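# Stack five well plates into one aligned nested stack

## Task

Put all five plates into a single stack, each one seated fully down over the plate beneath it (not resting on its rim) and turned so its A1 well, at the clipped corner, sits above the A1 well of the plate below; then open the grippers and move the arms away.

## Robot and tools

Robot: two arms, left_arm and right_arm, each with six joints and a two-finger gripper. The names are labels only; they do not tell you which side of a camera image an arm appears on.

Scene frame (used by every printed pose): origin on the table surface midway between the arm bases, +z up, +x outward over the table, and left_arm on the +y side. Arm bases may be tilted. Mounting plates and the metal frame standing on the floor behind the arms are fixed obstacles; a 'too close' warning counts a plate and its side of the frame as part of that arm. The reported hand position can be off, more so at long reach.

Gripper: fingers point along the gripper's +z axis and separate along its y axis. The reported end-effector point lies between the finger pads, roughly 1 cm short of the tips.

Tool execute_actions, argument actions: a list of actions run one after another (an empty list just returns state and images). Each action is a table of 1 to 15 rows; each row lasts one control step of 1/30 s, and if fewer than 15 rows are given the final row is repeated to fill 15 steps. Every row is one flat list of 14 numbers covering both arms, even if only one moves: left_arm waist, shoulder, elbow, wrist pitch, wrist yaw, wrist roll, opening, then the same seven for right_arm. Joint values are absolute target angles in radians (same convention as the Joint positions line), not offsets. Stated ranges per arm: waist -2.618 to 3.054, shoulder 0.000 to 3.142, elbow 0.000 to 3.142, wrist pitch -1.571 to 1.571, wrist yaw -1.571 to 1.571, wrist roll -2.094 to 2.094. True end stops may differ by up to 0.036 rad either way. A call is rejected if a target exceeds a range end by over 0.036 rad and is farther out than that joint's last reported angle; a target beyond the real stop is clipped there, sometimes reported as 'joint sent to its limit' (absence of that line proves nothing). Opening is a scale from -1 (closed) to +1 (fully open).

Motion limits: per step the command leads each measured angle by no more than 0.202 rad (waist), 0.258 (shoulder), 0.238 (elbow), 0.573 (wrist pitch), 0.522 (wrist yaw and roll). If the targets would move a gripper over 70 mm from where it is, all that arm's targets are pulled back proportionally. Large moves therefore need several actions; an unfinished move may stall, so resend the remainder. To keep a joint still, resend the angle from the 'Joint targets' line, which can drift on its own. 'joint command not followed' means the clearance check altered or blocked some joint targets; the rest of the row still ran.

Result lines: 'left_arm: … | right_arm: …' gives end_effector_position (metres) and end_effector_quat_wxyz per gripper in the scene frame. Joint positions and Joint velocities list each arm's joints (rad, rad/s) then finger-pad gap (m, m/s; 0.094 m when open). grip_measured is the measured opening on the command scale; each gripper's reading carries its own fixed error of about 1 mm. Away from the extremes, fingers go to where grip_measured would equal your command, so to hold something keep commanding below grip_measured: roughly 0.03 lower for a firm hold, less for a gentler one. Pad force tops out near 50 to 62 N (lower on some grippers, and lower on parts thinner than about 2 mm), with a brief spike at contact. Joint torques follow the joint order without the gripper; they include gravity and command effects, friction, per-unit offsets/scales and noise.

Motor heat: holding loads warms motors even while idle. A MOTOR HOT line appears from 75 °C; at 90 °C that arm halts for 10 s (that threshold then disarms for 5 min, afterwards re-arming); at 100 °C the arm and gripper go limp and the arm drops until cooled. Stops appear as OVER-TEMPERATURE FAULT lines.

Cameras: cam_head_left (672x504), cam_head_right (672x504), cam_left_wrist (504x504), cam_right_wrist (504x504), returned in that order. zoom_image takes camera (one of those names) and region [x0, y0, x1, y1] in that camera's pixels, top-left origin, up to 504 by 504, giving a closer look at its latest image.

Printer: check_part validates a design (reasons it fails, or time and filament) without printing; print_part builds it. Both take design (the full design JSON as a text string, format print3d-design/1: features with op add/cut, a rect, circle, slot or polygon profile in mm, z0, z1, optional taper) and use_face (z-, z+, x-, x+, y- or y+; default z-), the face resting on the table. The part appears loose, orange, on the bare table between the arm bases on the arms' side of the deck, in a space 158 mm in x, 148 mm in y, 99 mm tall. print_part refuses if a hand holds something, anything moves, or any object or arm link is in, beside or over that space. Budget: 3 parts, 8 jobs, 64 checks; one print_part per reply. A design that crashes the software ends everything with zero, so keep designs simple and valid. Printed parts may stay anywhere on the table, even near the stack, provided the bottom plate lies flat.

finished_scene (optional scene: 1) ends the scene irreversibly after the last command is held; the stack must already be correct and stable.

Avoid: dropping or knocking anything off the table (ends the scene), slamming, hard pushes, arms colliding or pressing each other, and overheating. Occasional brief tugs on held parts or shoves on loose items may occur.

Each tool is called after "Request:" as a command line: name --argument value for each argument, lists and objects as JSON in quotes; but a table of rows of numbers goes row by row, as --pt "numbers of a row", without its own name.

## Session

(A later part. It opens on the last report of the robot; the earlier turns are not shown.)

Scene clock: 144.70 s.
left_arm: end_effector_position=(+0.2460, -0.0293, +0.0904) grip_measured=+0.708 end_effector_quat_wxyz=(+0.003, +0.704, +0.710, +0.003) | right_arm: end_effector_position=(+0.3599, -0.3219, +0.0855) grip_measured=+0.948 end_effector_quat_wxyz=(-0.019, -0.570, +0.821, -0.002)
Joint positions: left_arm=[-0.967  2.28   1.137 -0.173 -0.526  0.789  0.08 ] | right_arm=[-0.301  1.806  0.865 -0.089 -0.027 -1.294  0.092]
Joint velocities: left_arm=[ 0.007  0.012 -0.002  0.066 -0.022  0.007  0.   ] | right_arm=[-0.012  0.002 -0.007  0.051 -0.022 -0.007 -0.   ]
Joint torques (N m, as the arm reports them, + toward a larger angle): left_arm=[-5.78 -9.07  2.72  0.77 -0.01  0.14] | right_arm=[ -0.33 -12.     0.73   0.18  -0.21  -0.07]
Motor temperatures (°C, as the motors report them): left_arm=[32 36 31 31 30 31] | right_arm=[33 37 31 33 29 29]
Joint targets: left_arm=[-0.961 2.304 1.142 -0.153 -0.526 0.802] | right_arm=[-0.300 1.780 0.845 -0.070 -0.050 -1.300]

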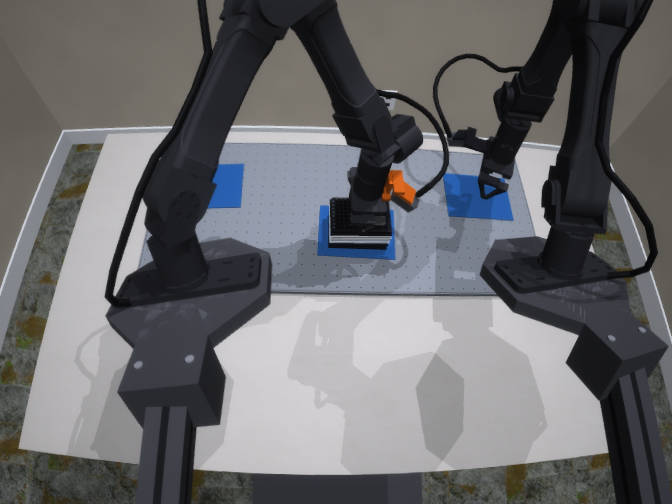

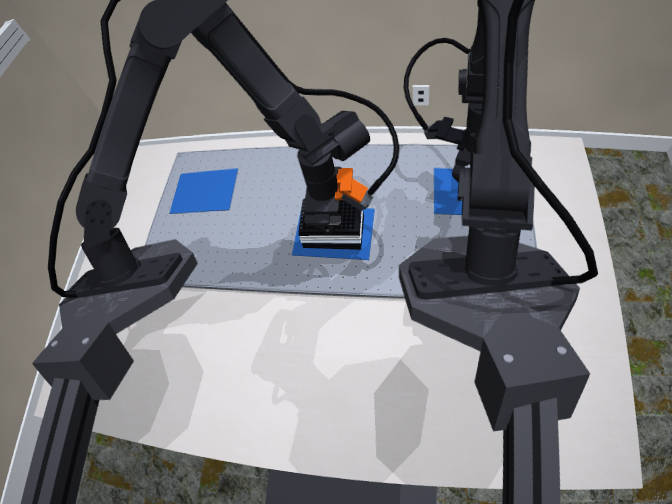

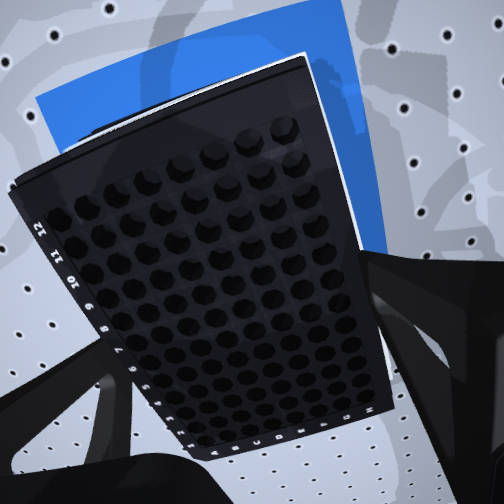

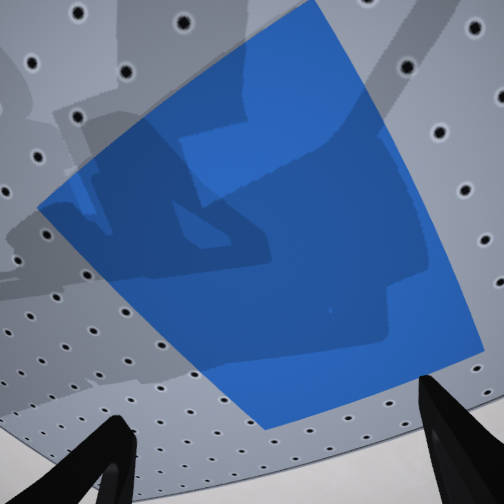

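Request:
execute_actions --actions '[[[-0.950,2.340,1.142,-0.150,-0.526,0.800,0.67,-0.300,1.780,0.845,-0.070,-0.050,-1.300,0.95],[-0.950,2.340,1.142,-0.150,-0.526,0.800,0.67,-0.300,1.780,0.845,-0.070,-0.050,-1.300,0.95],[-0.950,2.306,1.142,-0.153,-0.526,0.800,0.67,-0.300,1.780,0.845,-0.070,-0.050,-1.300,0.95],[-0.960,2.306,1.142,-0.153,-0.526,0.800,0.67,-0.300,1.780,0.845,-0.070,-0.050,-1.300,0.95]]]'

Scene clock: 145.60 s.
left_arm: end_effector_position=(+0.2448, -0.0291, +0.0892) grip_measured=+0.708 end_effector_quat_wxyz=(+0.002, +0.705, +0.709, +0.002) | right_arm: end_effector_position=(+0.3599, -0.3219, +0.0855) grip_measured=+0.948 end_effector_quat_wxyz=(-0.019, -0.570, +0.821, -0.002)
Joint positions: left_arm=[-0.967  2.284  1.137 -0.172 -0.525  0.789  0.08 ] | right_arm=[-0.301  1.806  0.865 -0.089 -0.027 -1.294  0.092]
Joint velocities: left_arm=[-0.007 -0.007  0.002  0.022 -0.007  0.007 -0.   ] | right_arm=[-0.017  0.012 -0.012  0.007 -0.051 -0.066  0.   ]
Joint torques (N m, as the arm reports them, + toward a larger angle): left_arm=[-5.8  -9.22  2.69  0.75 -0.03  0.12] | right_arm=[ -0.43 -12.1    0.73   0.18  -0.19  -0.07]
Motor temperatures (°C, as the motors report them): left_arm=[32 36 31 31 30 31] | right_arm=[33 37 31 33 29 29]
Joint targets: left_arm=[-0.960 2.306 1.142 -0.153 -0.526 0.800] | right_arm=[-0.300 1.780 0.845 -0.070 -0.050 -1.300]

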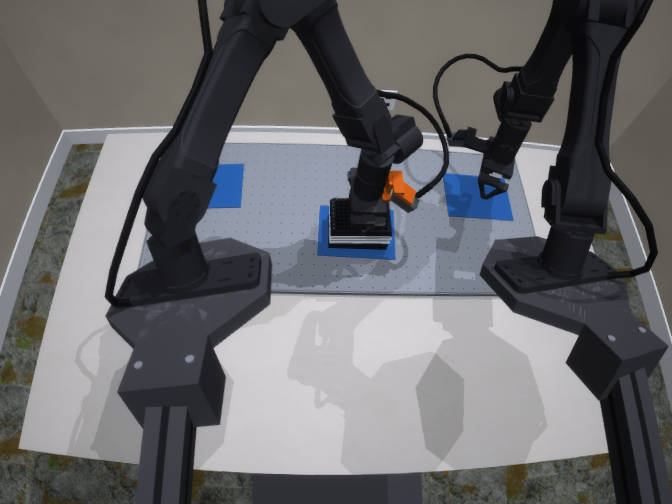

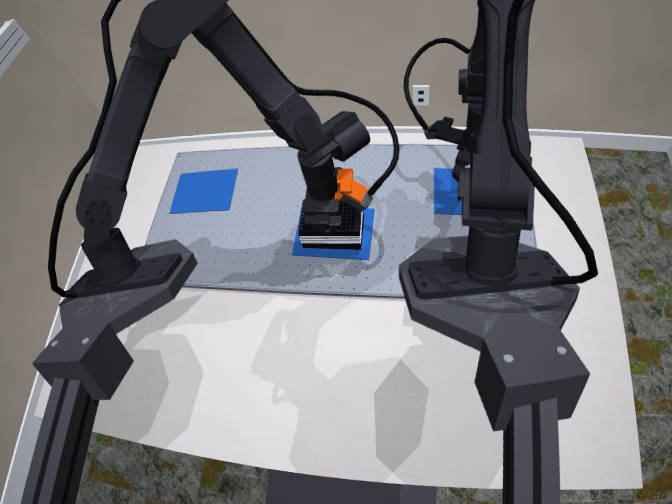

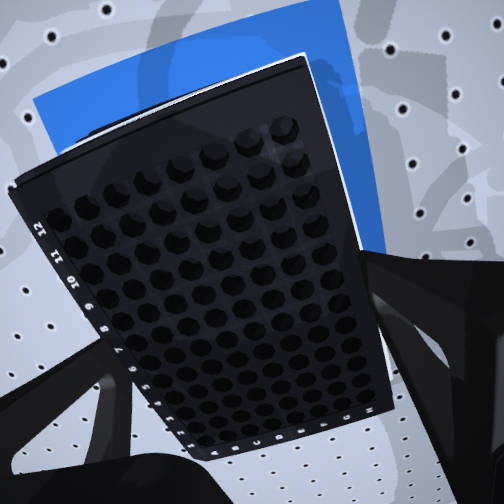

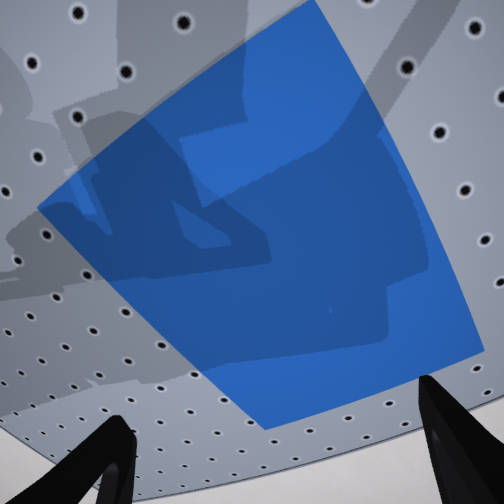

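Request:
execute_actions --actions '[[[-0.938,2.342,1.142,-0.138,-0.526,0.800,0.67,-0.300,1.780,0.845,-0.070,-0.050,-1.300,0.95],[-0.938,2.342,1.142,-0.138,-0.526,0.800,0.67,-0.300,1.780,0.845,-0.070,-0.050,-1.300,0.95],[-0.960,2.340,1.142,-0.150,-0.526,0.800,0.67,-0.300,1.780,0.845,-0.070,-0.050,-1.300,0.95],[-0.960,2.308,1.142,-0.152,-0.526,0.800,0.67,-0.300,1.780,0.845,-0.070,-0.050,-1.300,0.95]]]'

Request:
zoom_image --camera "cam_left_wrist" --region '[260, 25, 340, 105]'

Request:
zoom_image --camera "cam_left_wrist" --region '[0, 120, 90, 210]'

Scene clock: 146.40 s.
left_arm: end_effector_position=(+0.2450, -0.0290, +0.0889) grip_measured=+0.708 end_effector_quat_wxyz=(+0.002, +0.705, +0.710, +0.001) | right_arm: end_effector_position=(+0.3599, -0.3219, +0.0855) grip_measured=+0.948 end_effector_quat_wxyz=(-0.019, -0.570, +0.821, -0.002)
Joint positions: left_arm=[-0.965  2.284  1.137 -0.171 -0.522  0.79   0.08 ] | right_arm=[-0.301  1.806  0.865 -0.089 -0.027 -1.294  0.092]
Joint velocities: left_arm=[-0.002  0.002  0.002 -0.007 -0.007  0.007  0.   ] | right_arm=[-0.007  0.017  0.022 -0.022 -0.081  0.007  0.   ]
Joint torques (N m, as the arm reports them, + toward a larger angle): left_arm=[-5.92 -9.09  2.71  0.75 -0.05  0.11] | right_arm=[ -0.35 -12.03   0.7    0.21  -0.22  -0.06]
Motor temperatures (°C, as the motors report them): left_arm=[32 36 31 31 30 31] | right_arm=[33 37 31 33 29 29]
Joint targets: left_arm=[-0.960 2.308 1.142 -0.152 -0.526 0.800] | right_arm=[-0.300 1.780 0.845 -0.070 -0.050 -1.300]

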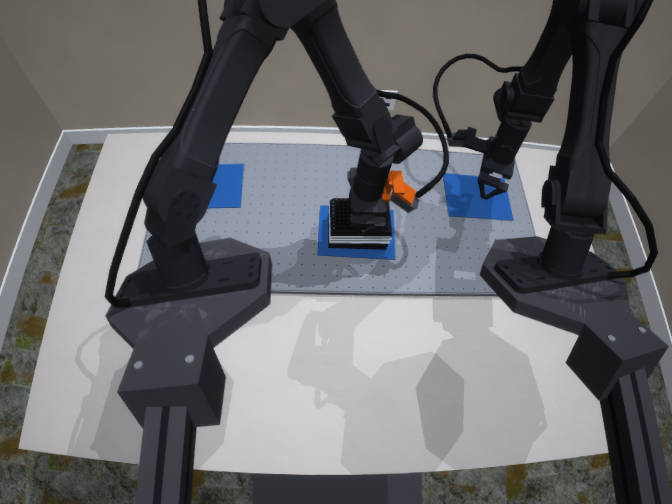

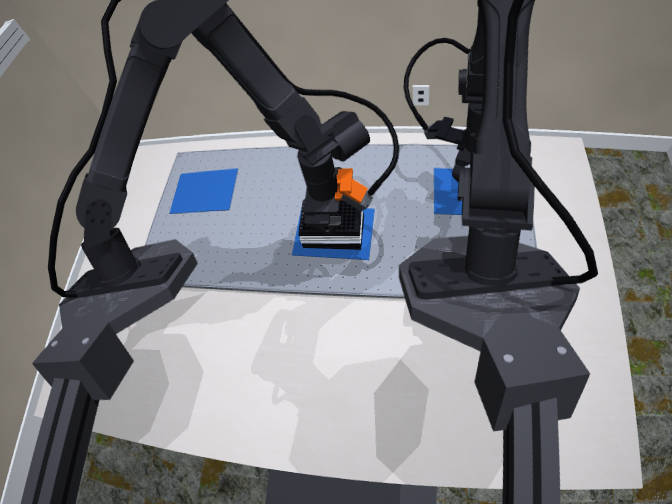

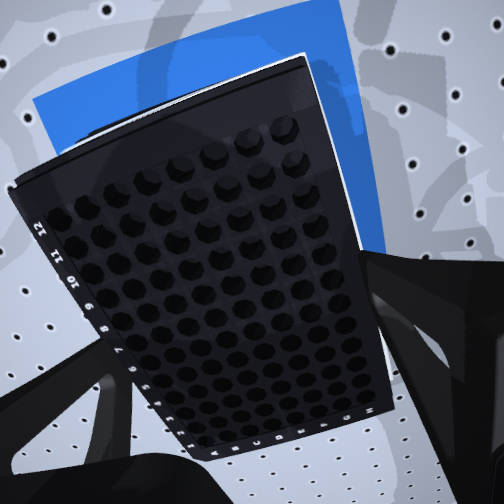

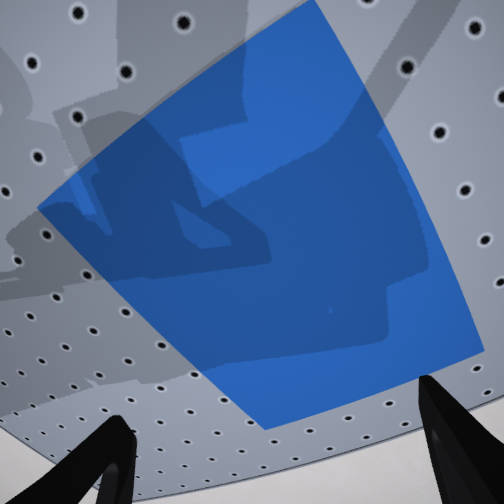

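Region (260, 25, 340, 105) of cam_left_wrist's 504x504 image, scaled by 6.300, with more detail than that image has.

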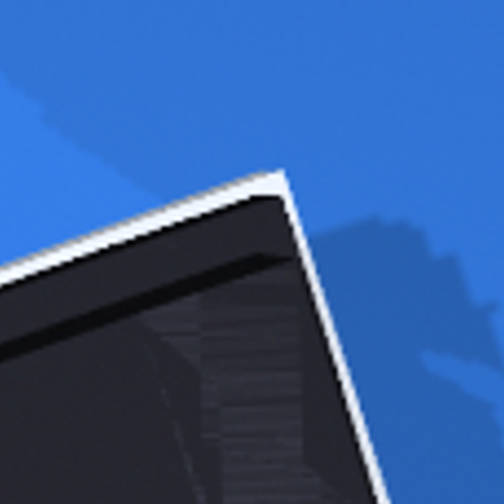

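Region (0, 120, 90, 210) of cam_left_wrist's 504x504 image, scaled by 5.600, with more detail than that image has.

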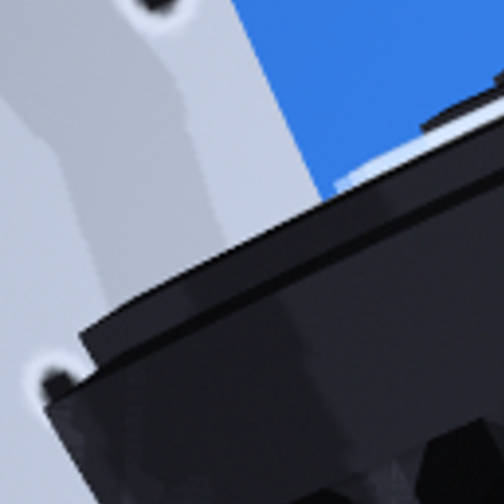

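Request:
execute_actions --actions '[[[-0.963,2.300,1.142,-0.160,-0.522,0.795,0.68,-0.300,1.780,0.845,-0.070,-0.050,-1.300,0.95],[-0.963,2.296,1.142,-0.163,-0.522,0.795,0.69,-0.300,1.780,0.845,-0.070,-0.050,-1.300,0.95],[-0.963,2.294,1.142,-0.165,-0.522,0.795,0.70,-0.300,1.780,0.845,-0.070,-0.050,-1.300,0.95],[-0.963,2.294,1.142,-0.165,-0.522,0.795,0.706,-0.300,1.780,0.845,-0.070,-0.050,-1.300,0.95],[-0.963,2.294,1.142,-0.165,-0.522,0.795,0.712,-0.300,1.780,0.845,-0.070,-0.050,-1.300,0.95],[-0.963,2.294,1.142,-0.165,-0.522,0.795,0.718,-0.300,1.780,0.845,-0.070,-0.050,-1.300,0.95],[-0.963,2.294,1.142,-0.165,-0.522,0.795,0.725,-0.300,1.780,0.845,-0.070,-0.050,-1.300,0.95],[-0.963,2.294,1.142,-0.165,-0.522,0.795,0.735,-0.300,1.780,0.845,-0.070,-0.050,-1.300,0.95],[-0.963,2.294,1.142,-0.165,-0.522,0.795,0.75,-0.300,1.780,0.845,-0.070,-0.050,-1.300,0.95],[-0.963,2.294,1.142,-0.165,-0.522,0.795,0.78,-0.300,1.780,0.845,-0.070,-0.050,-1.300,0.95],[-0.963,2.294,1.142,-0.165,-0.522,0.795,0.82,-0.300,1.780,0.845,-0.070,-0.050,-1.300,0.95],[-0.963,2.294,1.142,-0.165,-0.522,0.795,0.88,-0.300,1.780,0.845,-0.070,-0.050,-1.300,0.95],[-0.963,2.294,1.142,-0.165,-0.522,0.795,0.94,-0.300,1.780,0.845,-0.070,-0.050,-1.300,0.95],[-0.963,2.294,1.142,-0.165,-0.522,0.795,1.0,-0.300,1.780,0.845,-0.070,-0.050,-1.300,0.95]]]'

Request:
zoom_image --camera "cam_left_wrist" --region '[260, 25, 340, 105]'

Request:
zoom_image --camera "cam_left_wrist" --region '[0, 120, 90, 210]'

Scene clock: 147.53 s.
left_arm: end_effector_position=(+0.2456, -0.0293, +0.0888) grip_measured=+1.000 end_effector_quat_wxyz=(+0.003, +0.704, +0.710, +0.001) | right_arm: end_effector_position=(+0.3599, -0.3219, +0.0855) grip_measured=+0.948 end_effector_quat_wxyz=(-0.019, -0.570, +0.821, -0.002)
Joint positions: left_arm=[-0.964  2.284  1.137 -0.168 -0.522  0.79   0.094] | right_arm=[-0.301  1.806  0.865 -0.089 -0.027 -1.294  0.092]
Joint velocities: left_arm=[-0.032  0.002 -0.022 -0.037  0.037  0.051  0.   ] | right_arm=[-0.012  0.002  0.007  0.007  0.11  -0.007  0.001]
Joint torques (N m, as the arm reports them, + toward a larger angle): left_arm=[ -6.28 -10.41   2.65   0.58  -0.01   0.05] | right_arm=[ -0.41 -12.06   0.79   0.19  -0.22  -0.09]
Motor temperatures (°C, as the motors report them): left_arm=[32 36 31 31 30 31] | right_arm=[33 37 31 33 29 29]
Joint targets: left_arm=[-0.963 2.294 1.142 -0.165 -0.522 0.795] | right_arm=[-0.300 1.780 0.845 -0.070 -0.050 -1.300]

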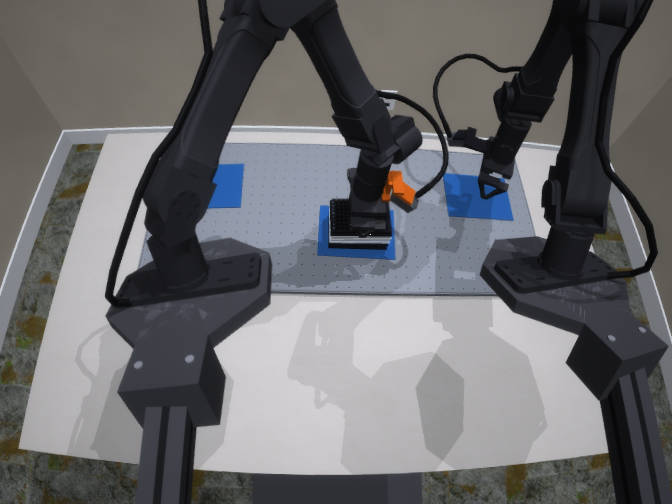

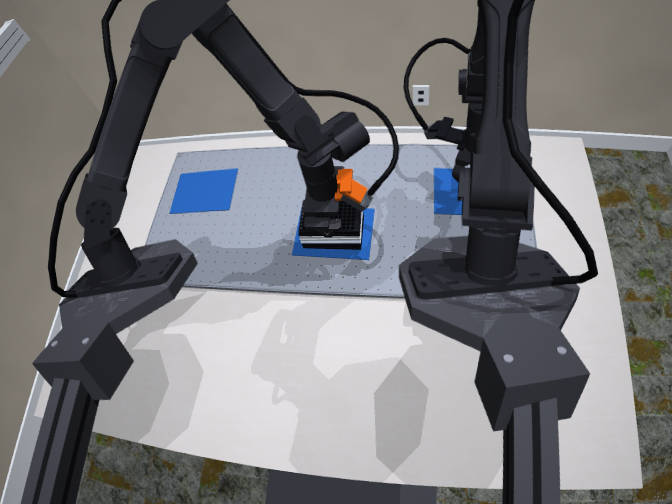

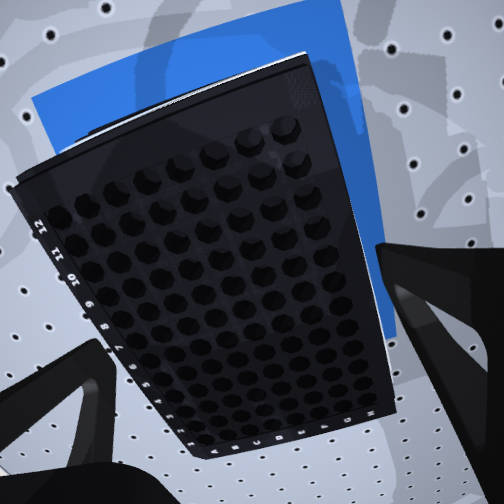

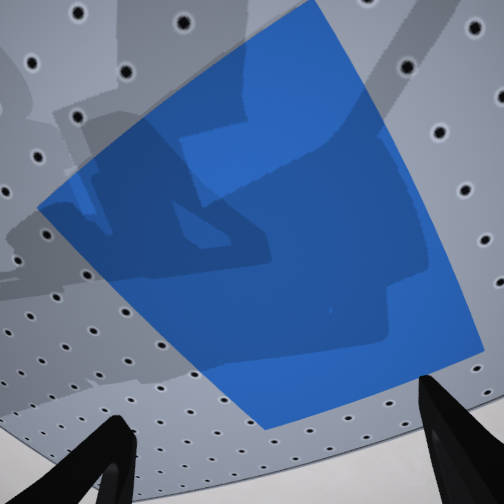

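Region (260, 25, 340, 105) of cam_left_wrist's 504x504 image, scaled by 6.300, with more detail than that image has.

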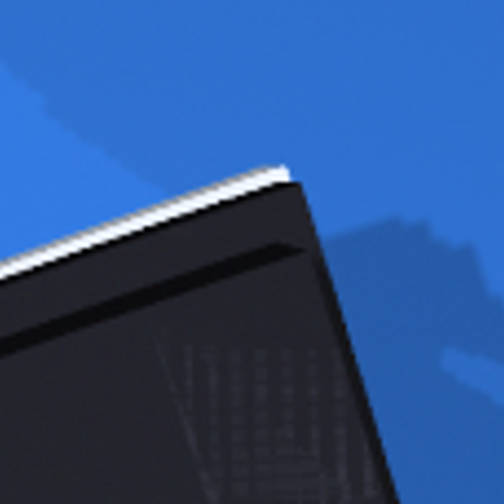

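Region (0, 120, 90, 210) of cam_left_wrist's 504x504 image, scaled by 5.600, with more detail than that image has.

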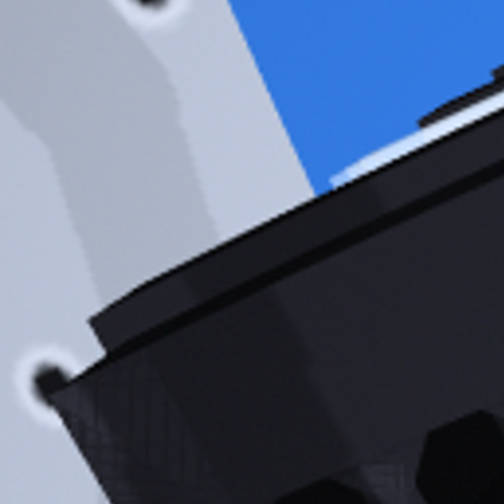

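Request:
execute_actions --actions '[[[-0.950,2.335,1.150,-0.155,-0.515,0.800,1.0,-0.300,1.780,0.845,-0.070,-0.050,-1.300,0.95],[-0.950,2.338,1.157,-0.150,-0.512,0.804,1.0,-0.300,1.780,0.845,-0.070,-0.050,-1.300,0.95],[-0.951,2.330,1.163,-0.145,-0.510,0.807,1.0,-0.300,1.780,0.845,-0.070,-0.050,-1.300,0.95],[-0.950,2.331,1.168,-0.140,-0.508,0.810,1.0,-0.300,1.780,0.845,-0.070,-0.050,-1.300,0.95],[-0.948,2.335,1.171,-0.135,-0.507,0.813,1.0,-0.300,1.780,0.845,-0.070,-0.050,-1.300,0.95],[-0.946,2.341,1.173,-0.130,-0.506,0.816,1.0,-0.300,1.780,0.845,-0.070,-0.050,-1.300,0.95],[-0.943,2.347,1.175,-0.126,-0.505,0.819,1.0,-0.300,1.780,0.845,-0.070,-0.050,-1.300,0.95],[-0.941,2.352,1.177,-0.121,-0.504,0.822,1.0,-0.300,1.780,0.845,-0.070,-0.050,-1.300,0.95],[-0.938,2.358,1.179,-0.117,-0.504,0.824,1.0,-0.300,1.780,0.845,-0.070,-0.050,-1.300,0.95],[-0.936,2.364,1.181,-0.112,-0.503,0.827,1.0,-0.300,1.780,0.845,-0.070,-0.050,-1.300,0.95],[-0.934,2.369,1.183,-0.107,-0.502,0.830,1.0,-0.300,1.780,0.845,-0.070,-0.050,-1.300,0.95],[-0.932,2.374,1.185,-0.103,-0.502,0.832,1.0,-0.300,1.780,0.845,-0.070,-0.050,-1.300,0.95],[-0.930,2.377,1.187,-0.099,-0.501,0.835,1.0,-0.300,1.780,0.845,-0.070,-0.050,-1.300,0.95]]]'

Scene clock: 149.80 s.
left_arm: end_effector_position=(+0.2462, -0.0283, +0.0676) grip_measured=+1.000 end_effector_quat_wxyz=(+0.001, +0.704, +0.710, +0.003) | right_arm: end_effector_position=(+0.3599, -0.3219, +0.0855) grip_measured=+0.948 end_effector_quat_wxyz=(-0.019, -0.570, +0.821, -0.002)
Joint positions: left_arm=[-0.935  2.348  1.161 -0.117 -0.517  0.82   0.094] | right_arm=[-0.301  1.806  0.865 -0.089 -0.027 -1.294  0.092]
Joint velocities: left_arm=[ 0.037  0.046 -0.002  0.081 -0.066 -0.051  0.   ] | right_arm=[ 0.017 -0.002 -0.002  0.037 -0.051 -0.037 -0.001]
Joint torques (N m, as the arm reports them, + toward a larger angle): left_arm=[-6.19 -9.23  4.07  0.59  0.19  0.09] | right_arm=[ -0.48 -12.     0.8    0.21  -0.21  -0.06]
Motor temperatures (°C, as the motors report them): left_arm=[32 36 31 31 30 31] | right_arm=[33 37 31 33 29 29]
Joint targets: left_arm=[-0.930 2.377 1.187 -0.099 -0.501 0.835] | right_arm=[-0.300 1.780 0.845 -0.070 -0.050 -1.300]

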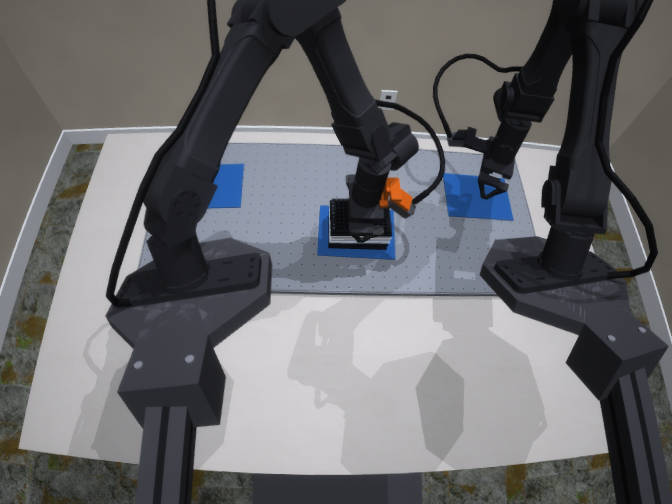

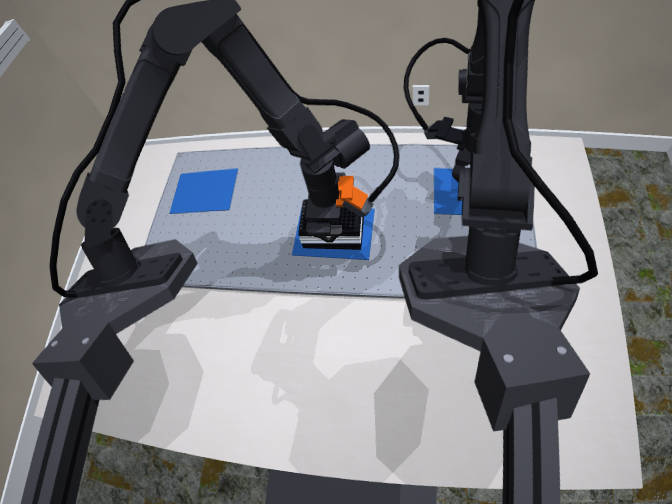

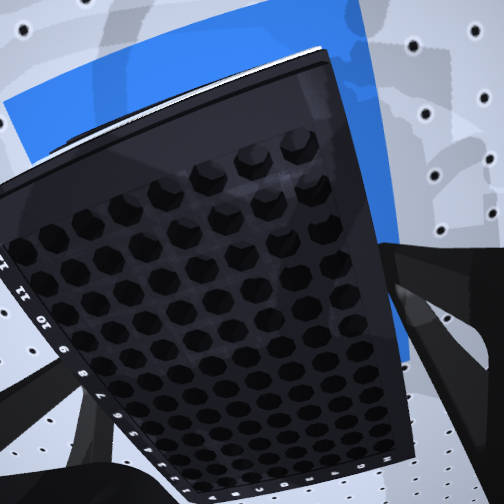

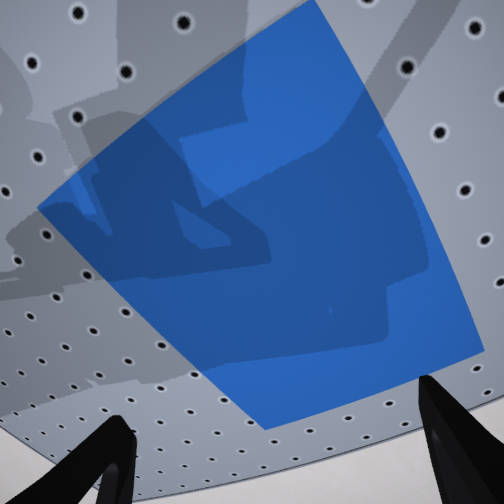

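Request:
execute_actions --actions '[[[-0.925,2.400,1.187,-0.095,-0.501,0.838,1.0,-0.300,1.780,0.845,-0.070,-0.050,-1.300,0.95],[-0.925,2.400,1.187,-0.093,-0.501,0.838,1.0,-0.300,1.780,0.845,-0.070,-0.050,-1.300,0.95],[-0.928,2.395,1.180,-0.093,-0.503,0.838,1.0,-0.300,1.780,0.845,-0.070,-0.050,-1.300,0.95],[-0.930,2.381,1.175,-0.093,-0.505,0.838,1.0,-0.300,1.780,0.845,-0.070,-0.050,-1.300,0.95]]]'

Scene clock: 150.50 s.
left_arm: end_effector_position=(+0.2437, -0.0288, +0.0629) grip_measured=+1.000 end_effector_quat_wxyz=(+0.001, +0.707, +0.708, +0.002) | right_arm: end_effector_position=(+0.3599, -0.3219, +0.0855) grip_measured=+0.948 end_effector_quat_wxyz=(-0.019, -0.570, +0.821, -0.002)
Joint positions: left_arm=[-0.933  2.365  1.161 -0.099 -0.516  0.831  0.094] | right_arm=[-0.301  1.806  0.865 -0.089 -0.027 -1.294  0.092]
Joint velocities: left_arm=[-0.027  0.017 -0.007  0.007 -0.022 -0.139  0.   ] | right_arm=[ 0.007  0.017  0.007 -0.051  0.037 -0.051 -0.001]
Joint torques (N m, as the arm reports them, + toward a larger angle): left_arm=[-6.14 -9.92  3.02  0.59  0.12  0.09] | right_arm=[ -0.36 -12.     0.8    0.23  -0.21  -0.05]
Motor temperatures (°C, as the motors report them): left_arm=[32 36 31 31 30 31] | right_arm=[33 37 31 33 29 29]
Joint targets: left_arm=[-0.930 2.381 1.175 -0.093 -0.505 0.838] | right_arm=[-0.300 1.780 0.845 -0.070 -0.050 -1.300]

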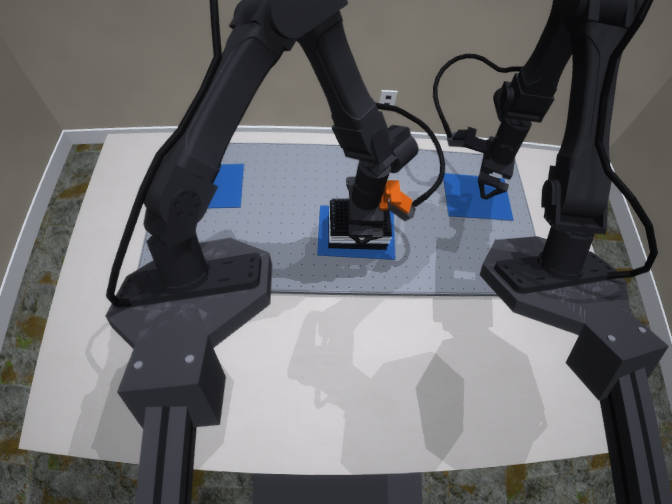

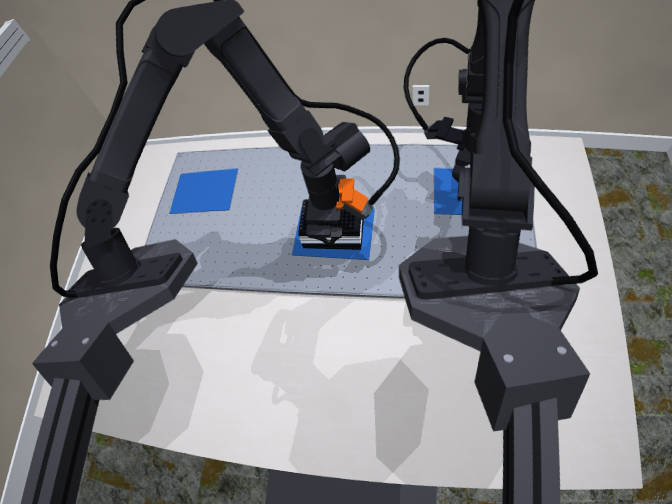

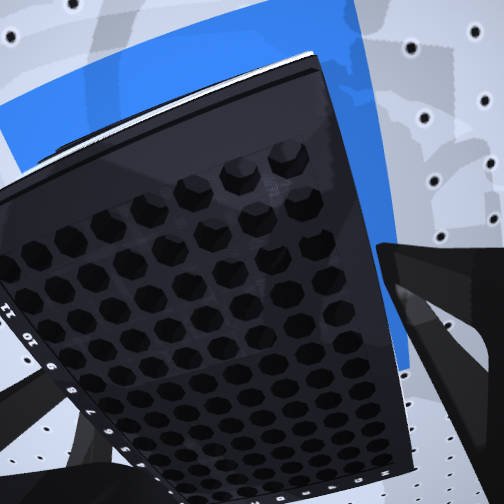

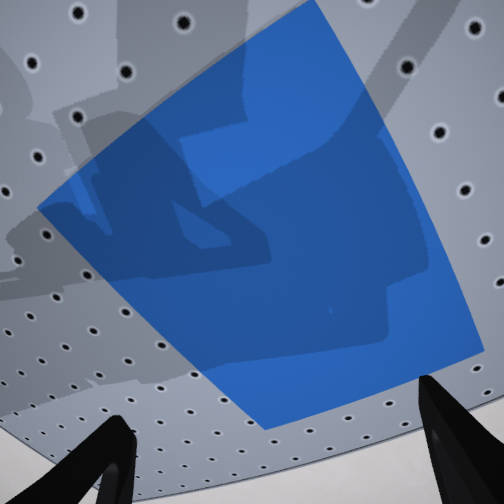

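Request:
execute_actions --actions '[[[-0.932,2.378,1.170,-0.096,-0.510,0.811,0.96,-0.300,1.780,0.845,-0.070,-0.050,-1.300,0.95],[-0.932,2.378,1.170,-0.096,-0.510,0.811,0.92,-0.300,1.780,0.845,-0.070,-0.050,-1.300,0.95],[-0.932,2.378,1.170,-0.096,-0.510,0.824,0.89,-0.300,1.780,0.845,-0.070,-0.050,-1.300,0.95],[-0.932,2.378,1.170,-0.096,-0.510,0.824,0.87,-0.300,1.780,0.845,-0.070,-0.050,-1.300,0.95],[-0.932,2.378,1.170,-0.096,-0.510,0.824,0.855,-0.300,1.780,0.845,-0.070,-0.050,-1.300,0.95],[-0.932,2.378,1.170,-0.096,-0.510,0.824,0.845,-0.300,1.780,0.845,-0.070,-0.050,-1.300,0.95],[-0.932,2.378,1.170,-0.096,-0.510,0.824,0.836,-0.300,1.780,0.845,-0.070,-0.050,-1.300,0.95],[-0.932,2.378,1.170,-0.096,-0.510,0.824,0.828,-0.300,1.780,0.845,-0.070,-0.050,-1.300,0.95],[-0.932,2.378,1.170,-0.096,-0.510,0.824,0.820,-0.300,1.780,0.845,-0.070,-0.050,-1.300,0.95],[-0.932,2.378,1.170,-0.096,-0.510,0.824,0.812,-0.300,1.780,0.845,-0.070,-0.050,-1.300,0.95],[-0.932,2.378,1.170,-0.096,-0.510,0.824,0.805,-0.300,1.780,0.845,-0.070,-0.050,-1.300,0.95],[-0.932,2.378,1.170,-0.096,-0.510,0.824,0.798,-0.300,1.780,0.845,-0.070,-0.050,-1.300,0.95],[-0.932,2.378,1.170,-0.096,-0.510,0.824,0.795,-0.300,1.780,0.845,-0.070,-0.050,-1.300,0.95]]]'

Request:
zoom_image --camera "cam_left_wrist" --region '[260, 20, 340, 100]'

Scene clock: 151.53 s.
left_arm: end_effector_position=(+0.2437, -0.0288, +0.0629) grip_measured=+0.808 end_effector_quat_wxyz=(+0.001, +0.705, +0.709, +0.002) | right_arm: end_effector_position=(+0.3599, -0.3219, +0.0855) grip_measured=+0.948 end_effector_quat_wxyz=(-0.019, -0.570, +0.821, -0.002)
Joint positions: left_arm=[-0.933  2.365  1.161 -0.099 -0.516  0.826  0.085] | right_arm=[-0.301  1.806  0.865 -0.089 -0.027 -1.294  0.092]
Joint velocities: left_arm=[-0.002  0.002  0.012 -0.066 -0.095  0.037 -0.001] | right_arm=[-0.017 -0.007 -0.002  0.051  0.007  0.007  0.001]
Joint torques (N m, as the arm reports them, + toward a larger angle): left_arm=[ -6.34 -10.16   2.61   0.57   0.07  -0.03] | right_arm=[ -0.41 -12.07   0.81   0.2   -0.22  -0.08]
Motor temperatures (°C, as the motors report them): left_arm=[32 36 31 31 30 31] | right_arm=[33 37 31 33 29 29]
Joint targets: left_arm=[-0.932 2.378 1.170 -0.096 -0.510 0.824] | right_arm=[-0.300 1.780 0.845 -0.070 -0.050 -1.300]

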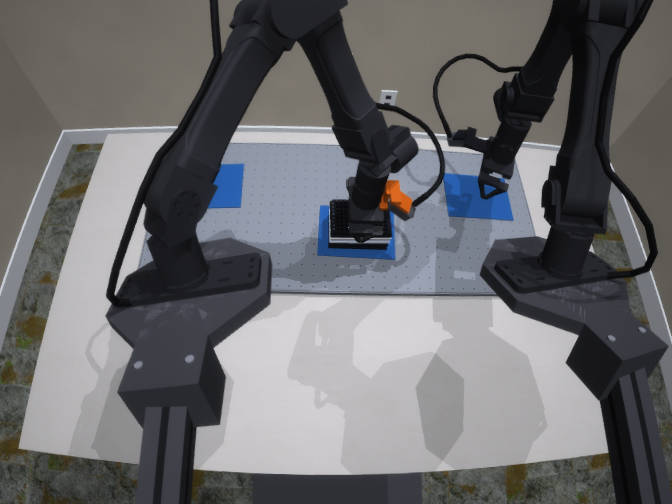

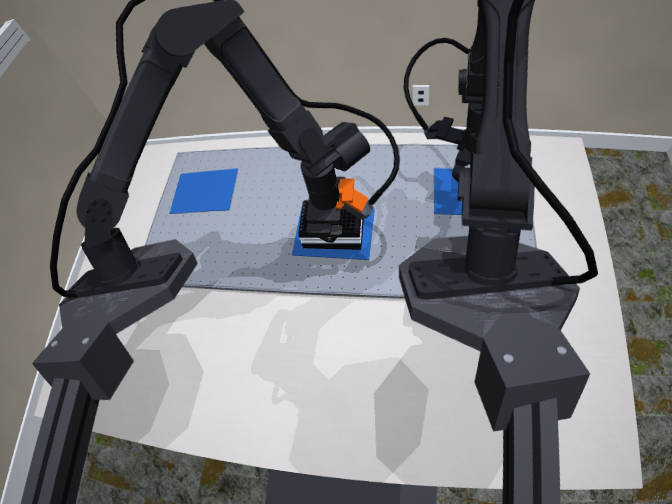

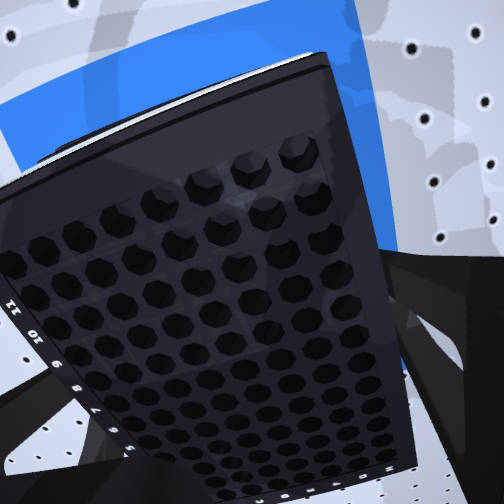

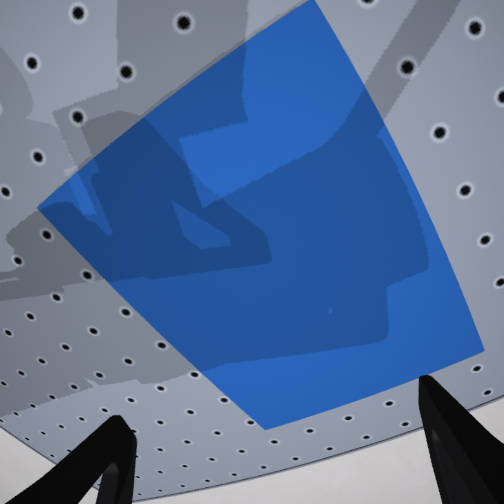

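Region (260, 20, 340, 100) of cam_left_wrist's 504x504 image, scaled by 6.300, with more detail than that image has.

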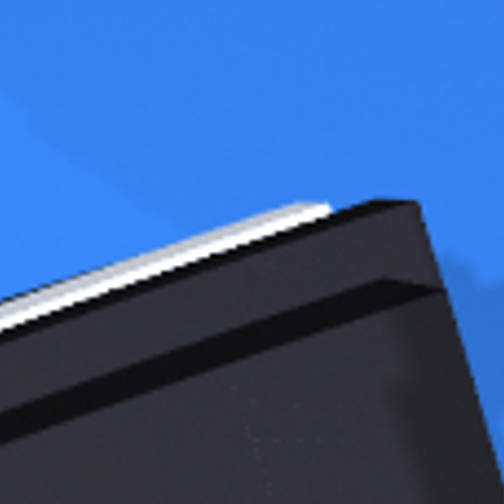

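Request:
execute_actions --actions '[[[-0.932,2.378,1.170,-0.096,-0.510,0.824,0.802,-0.300,1.780,0.845,-0.070,-0.050,-1.300,0.95],[-0.932,2.378,1.170,-0.096,-0.510,0.824,0.808,-0.300,1.780,0.845,-0.070,-0.050,-1.300,0.95],[-0.932,2.378,1.170,-0.096,-0.510,0.824,0.813,-0.300,1.780,0.845,-0.070,-0.050,-1.300,0.95],[-0.932,2.378,1.170,-0.096,-0.510,0.824,0.818,-0.300,1.780,0.845,-0.070,-0.050,-1.300,0.95],[-0.932,2.378,1.170,-0.096,-0.510,0.824,0.824,-0.300,1.780,0.845,-0.070,-0.050,-1.300,0.95],[-0.932,2.378,1.170,-0.096,-0.510,0.824,0.832,-0.300,1.780,0.845,-0.070,-0.050,-1.300,0.95],[-0.932,2.378,1.170,-0.096,-0.510,0.824,0.845,-0.300,1.780,0.845,-0.070,-0.050,-1.300,0.95],[-0.932,2.378,1.170,-0.096,-0.510,0.824,0.87,-0.300,1.780,0.845,-0.070,-0.050,-1.300,0.95],[-0.932,2.378,1.170,-0.096,-0.510,0.824,0.91,-0.300,1.780,0.845,-0.070,-0.050,-1.300,0.95],[-0.932,2.378,1.170,-0.096,-0.510,0.824,0.96,-0.300,1.780,0.845,-0.070,-0.050,-1.300,0.95],[-0.932,2.378,1.170,-0.096,-0.510,0.824,1.0,-0.300,1.780,0.845,-0.070,-0.050,-1.300,0.95]]]'

Request:
zoom_image --camera "cam_left_wrist" --region '[260, 20, 340, 100]'

Scene clock: 152.77 s.
left_arm: end_effector_position=(+0.2437, -0.0288, +0.0629) grip_measured=+1.000 end_effector_quat_wxyz=(+0.001, +0.705, +0.709, +0.002) | right_arm: end_effector_position=(+0.3599, -0.3219, +0.0855) grip_measured=+0.948 end_effector_quat_wxyz=(-0.019, -0.570, +0.821, -0.002)
Joint positions: left_arm=[-0.933  2.365  1.161 -0.099 -0.516  0.826  0.094] | right_arm=[-0.301  1.806  0.865 -0.089 -0.027 -1.294  0.092]
Joint velocities: left_arm=[ 0.007 -0.012  0.007  0.051 -0.037 -0.037  0.   ] | right_arm=[ 0.007  0.007  0.012 -0.037 -0.022 -0.066 -0.   ]
Joint torques (N m, as the arm reports them, + toward a larger angle): left_arm=[ -6.34 -10.14   2.67   0.56   0.07  -0.04] | right_arm=[ -0.47 -11.96   0.74   0.18  -0.2   -0.07]
Motor temperatures (°C, as the motors report them): left_arm=[32 36 31 31 30 31] | right_arm=[33 37 31 33 29 29]
Joint targets: left_arm=[-0.932 2.378 1.170 -0.096 -0.510 0.824] | right_arm=[-0.300 1.780 0.845 -0.070 -0.050 -1.300]

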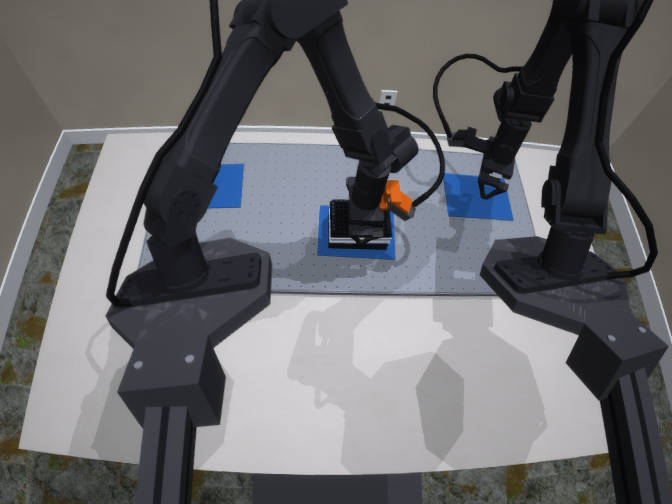

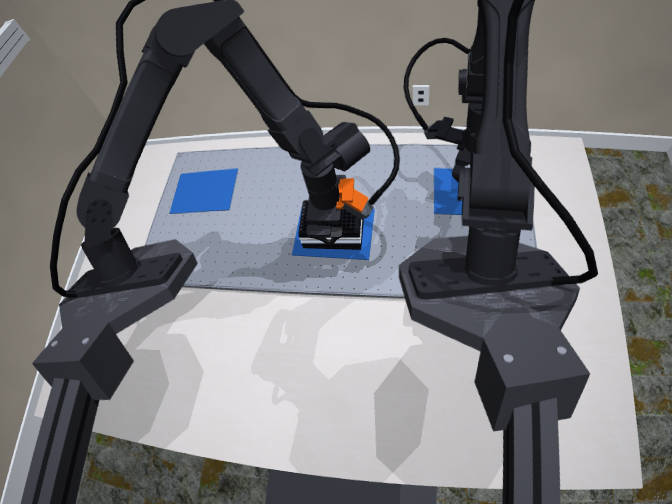

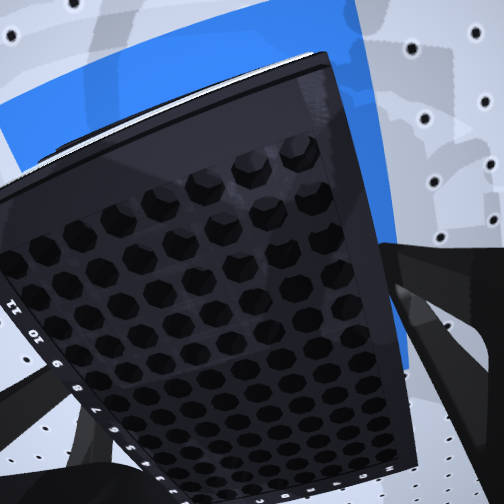

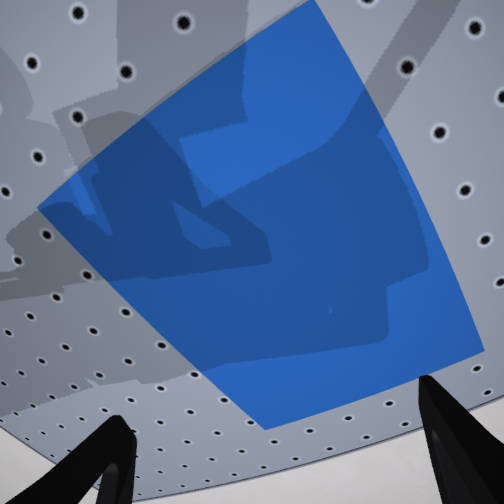

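Region (260, 20, 340, 100) of cam_left_wrist's 504x504 image, scaled by 6.300, with more detail than that image has.

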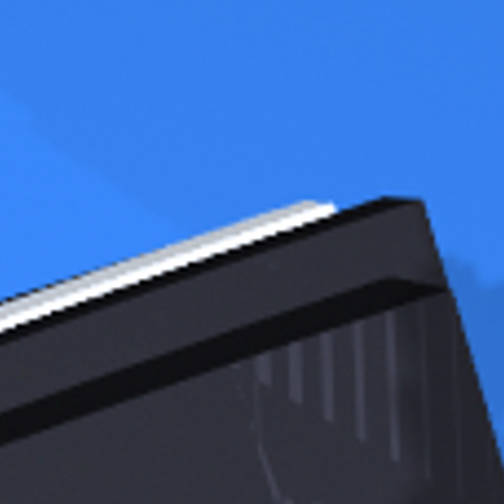

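Request:
execute_actions --actions '[[[-0.944,2.345,1.145,-0.115,-0.522,0.818,1.0,-0.300,1.780,0.845,-0.070,-0.050,-1.300,0.95],[-0.946,2.340,1.136,-0.120,-0.525,0.814,1.0,-0.300,1.780,0.845,-0.070,-0.050,-1.300,0.95],[-0.948,2.336,1.133,-0.126,-0.526,0.811,1.0,-0.300,1.780,0.845,-0.070,-0.050,-1.300,0.95],[-0.951,2.330,1.131,-0.133,-0.527,0.808,1.0,-0.300,1.780,0.845,-0.070,-0.050,-1.300,0.95],[-0.954,2.323,1.129,-0.140,-0.527,0.805,1.0,-0.300,1.780,0.845,-0.070,-0.050,-1.300,0.95],[-0.957,2.315,1.127,-0.147,-0.528,0.801,1.0,-0.300,1.780,0.845,-0.070,-0.050,-1.300,0.95],[-0.960,2.308,1.124,-0.154,-0.529,0.798,1.0,-0.300,1.780,0.845,-0.070,-0.050,-1.300,0.95],[-0.963,2.300,1.122,-0.161,-0.529,0.794,1.0,-0.300,1.780,0.845,-0.070,-0.050,-1.300,0.95],[-0.967,2.292,1.120,-0.168,-0.530,0.791,1.0,-0.300,1.780,0.845,-0.070,-0.050,-1.300,0.95],[-0.970,2.285,1.117,-0.175,-0.531,0.787,1.0,-0.300,1.780,0.845,-0.070,-0.050,-1.300,0.95],[-0.973,2.277,1.115,-0.182,-0.531,0.784,1.0,-0.300,1.780,0.845,-0.070,-0.050,-1.300,0.95],[-0.976,2.270,1.113,-0.188,-0.532,0.780,1.0,-0.300,1.780,0.845,-0.070,-0.050,-1.300,0.95],[-0.979,2.264,1.111,-0.194,-0.532,0.777,1.0,-0.300,1.780,0.845,-0.070,-0.050,-1.300,0.95],[-0.981,2.260,1.110,-0.198,-0.533,0.775,1.0,-0.300,1.780,0.845,-0.070,-0.050,-1.300,0.95]]]'

Scene clock: 153.87 s.
left_arm: end_effector_position=(+0.2484, -0.0309, +0.0903) grip_measured=+1.000 end_effector_quat_wxyz=(+0.008, +0.703, +0.711, +0.002) | right_arm: end_effector_position=(+0.3599, -0.3219, +0.0855) grip_measured=+0.948 end_effector_quat_wxyz=(-0.019, -0.570, +0.821, -0.002)
Joint positions: left_arm=[-0.965  2.28   1.138 -0.163 -0.524  0.792  0.094] | right_arm=[-0.301  1.806  0.865 -0.089 -0.027 -1.294  0.092]
Joint velocities: left_arm=[-0.09  -0.149 -0.017 -0.037 -0.066 -0.037  0.   ] | right_arm=[ 0.002 -0.002 -0.017  0.066 -0.051  0.007 -0.001]
Joint torques (N m, as the arm reports them, + toward a larger angle): left_arm=[ -7.17 -12.26   0.07   0.35  -0.09  -0.1 ] | right_arm=[ -0.37 -11.98   0.74   0.18  -0.24  -0.08]
Motor temperatures (°C, as the motors report them): left_arm=[32 36 31 31 30 31] | right_arm=[33 38 31 33 29 29]
Joint targets: left_arm=[-0.981 2.260 1.110 -0.198 -0.533 0.775] | right_arm=[-0.300 1.780 0.845 -0.070 -0.050 -1.300]

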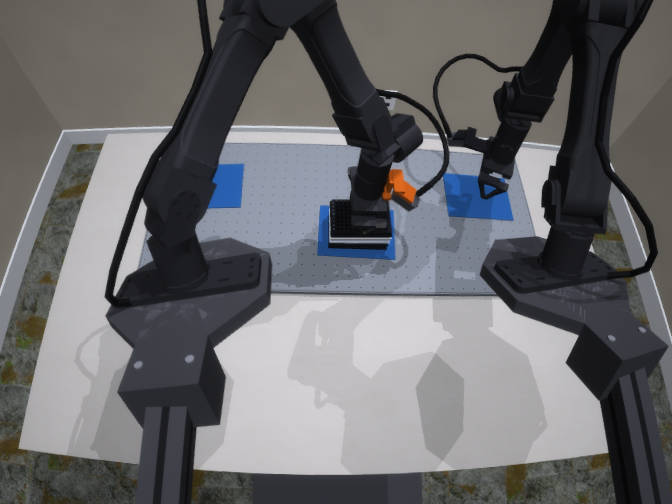

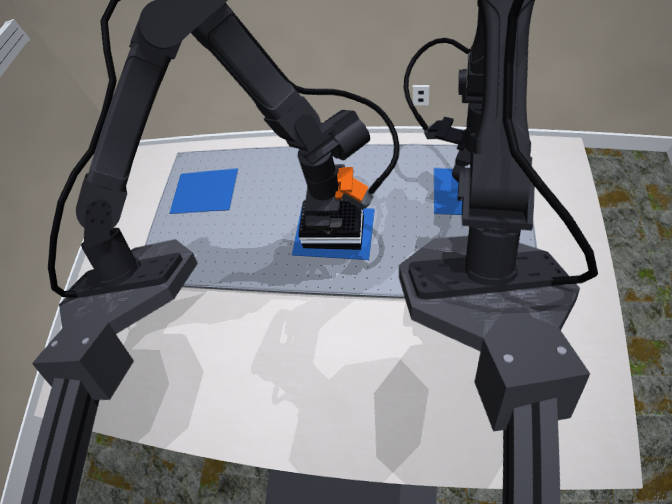

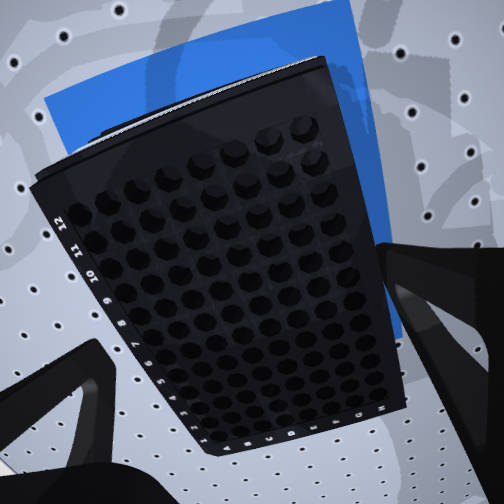

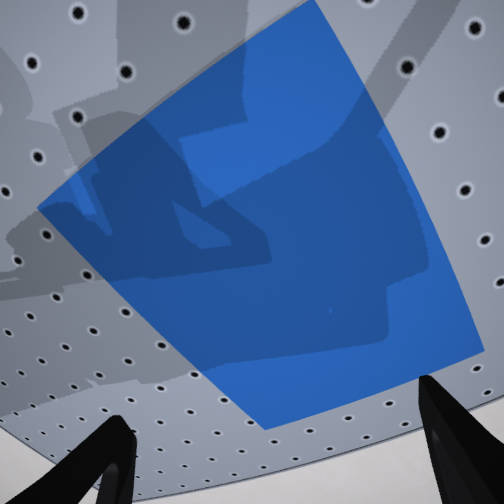

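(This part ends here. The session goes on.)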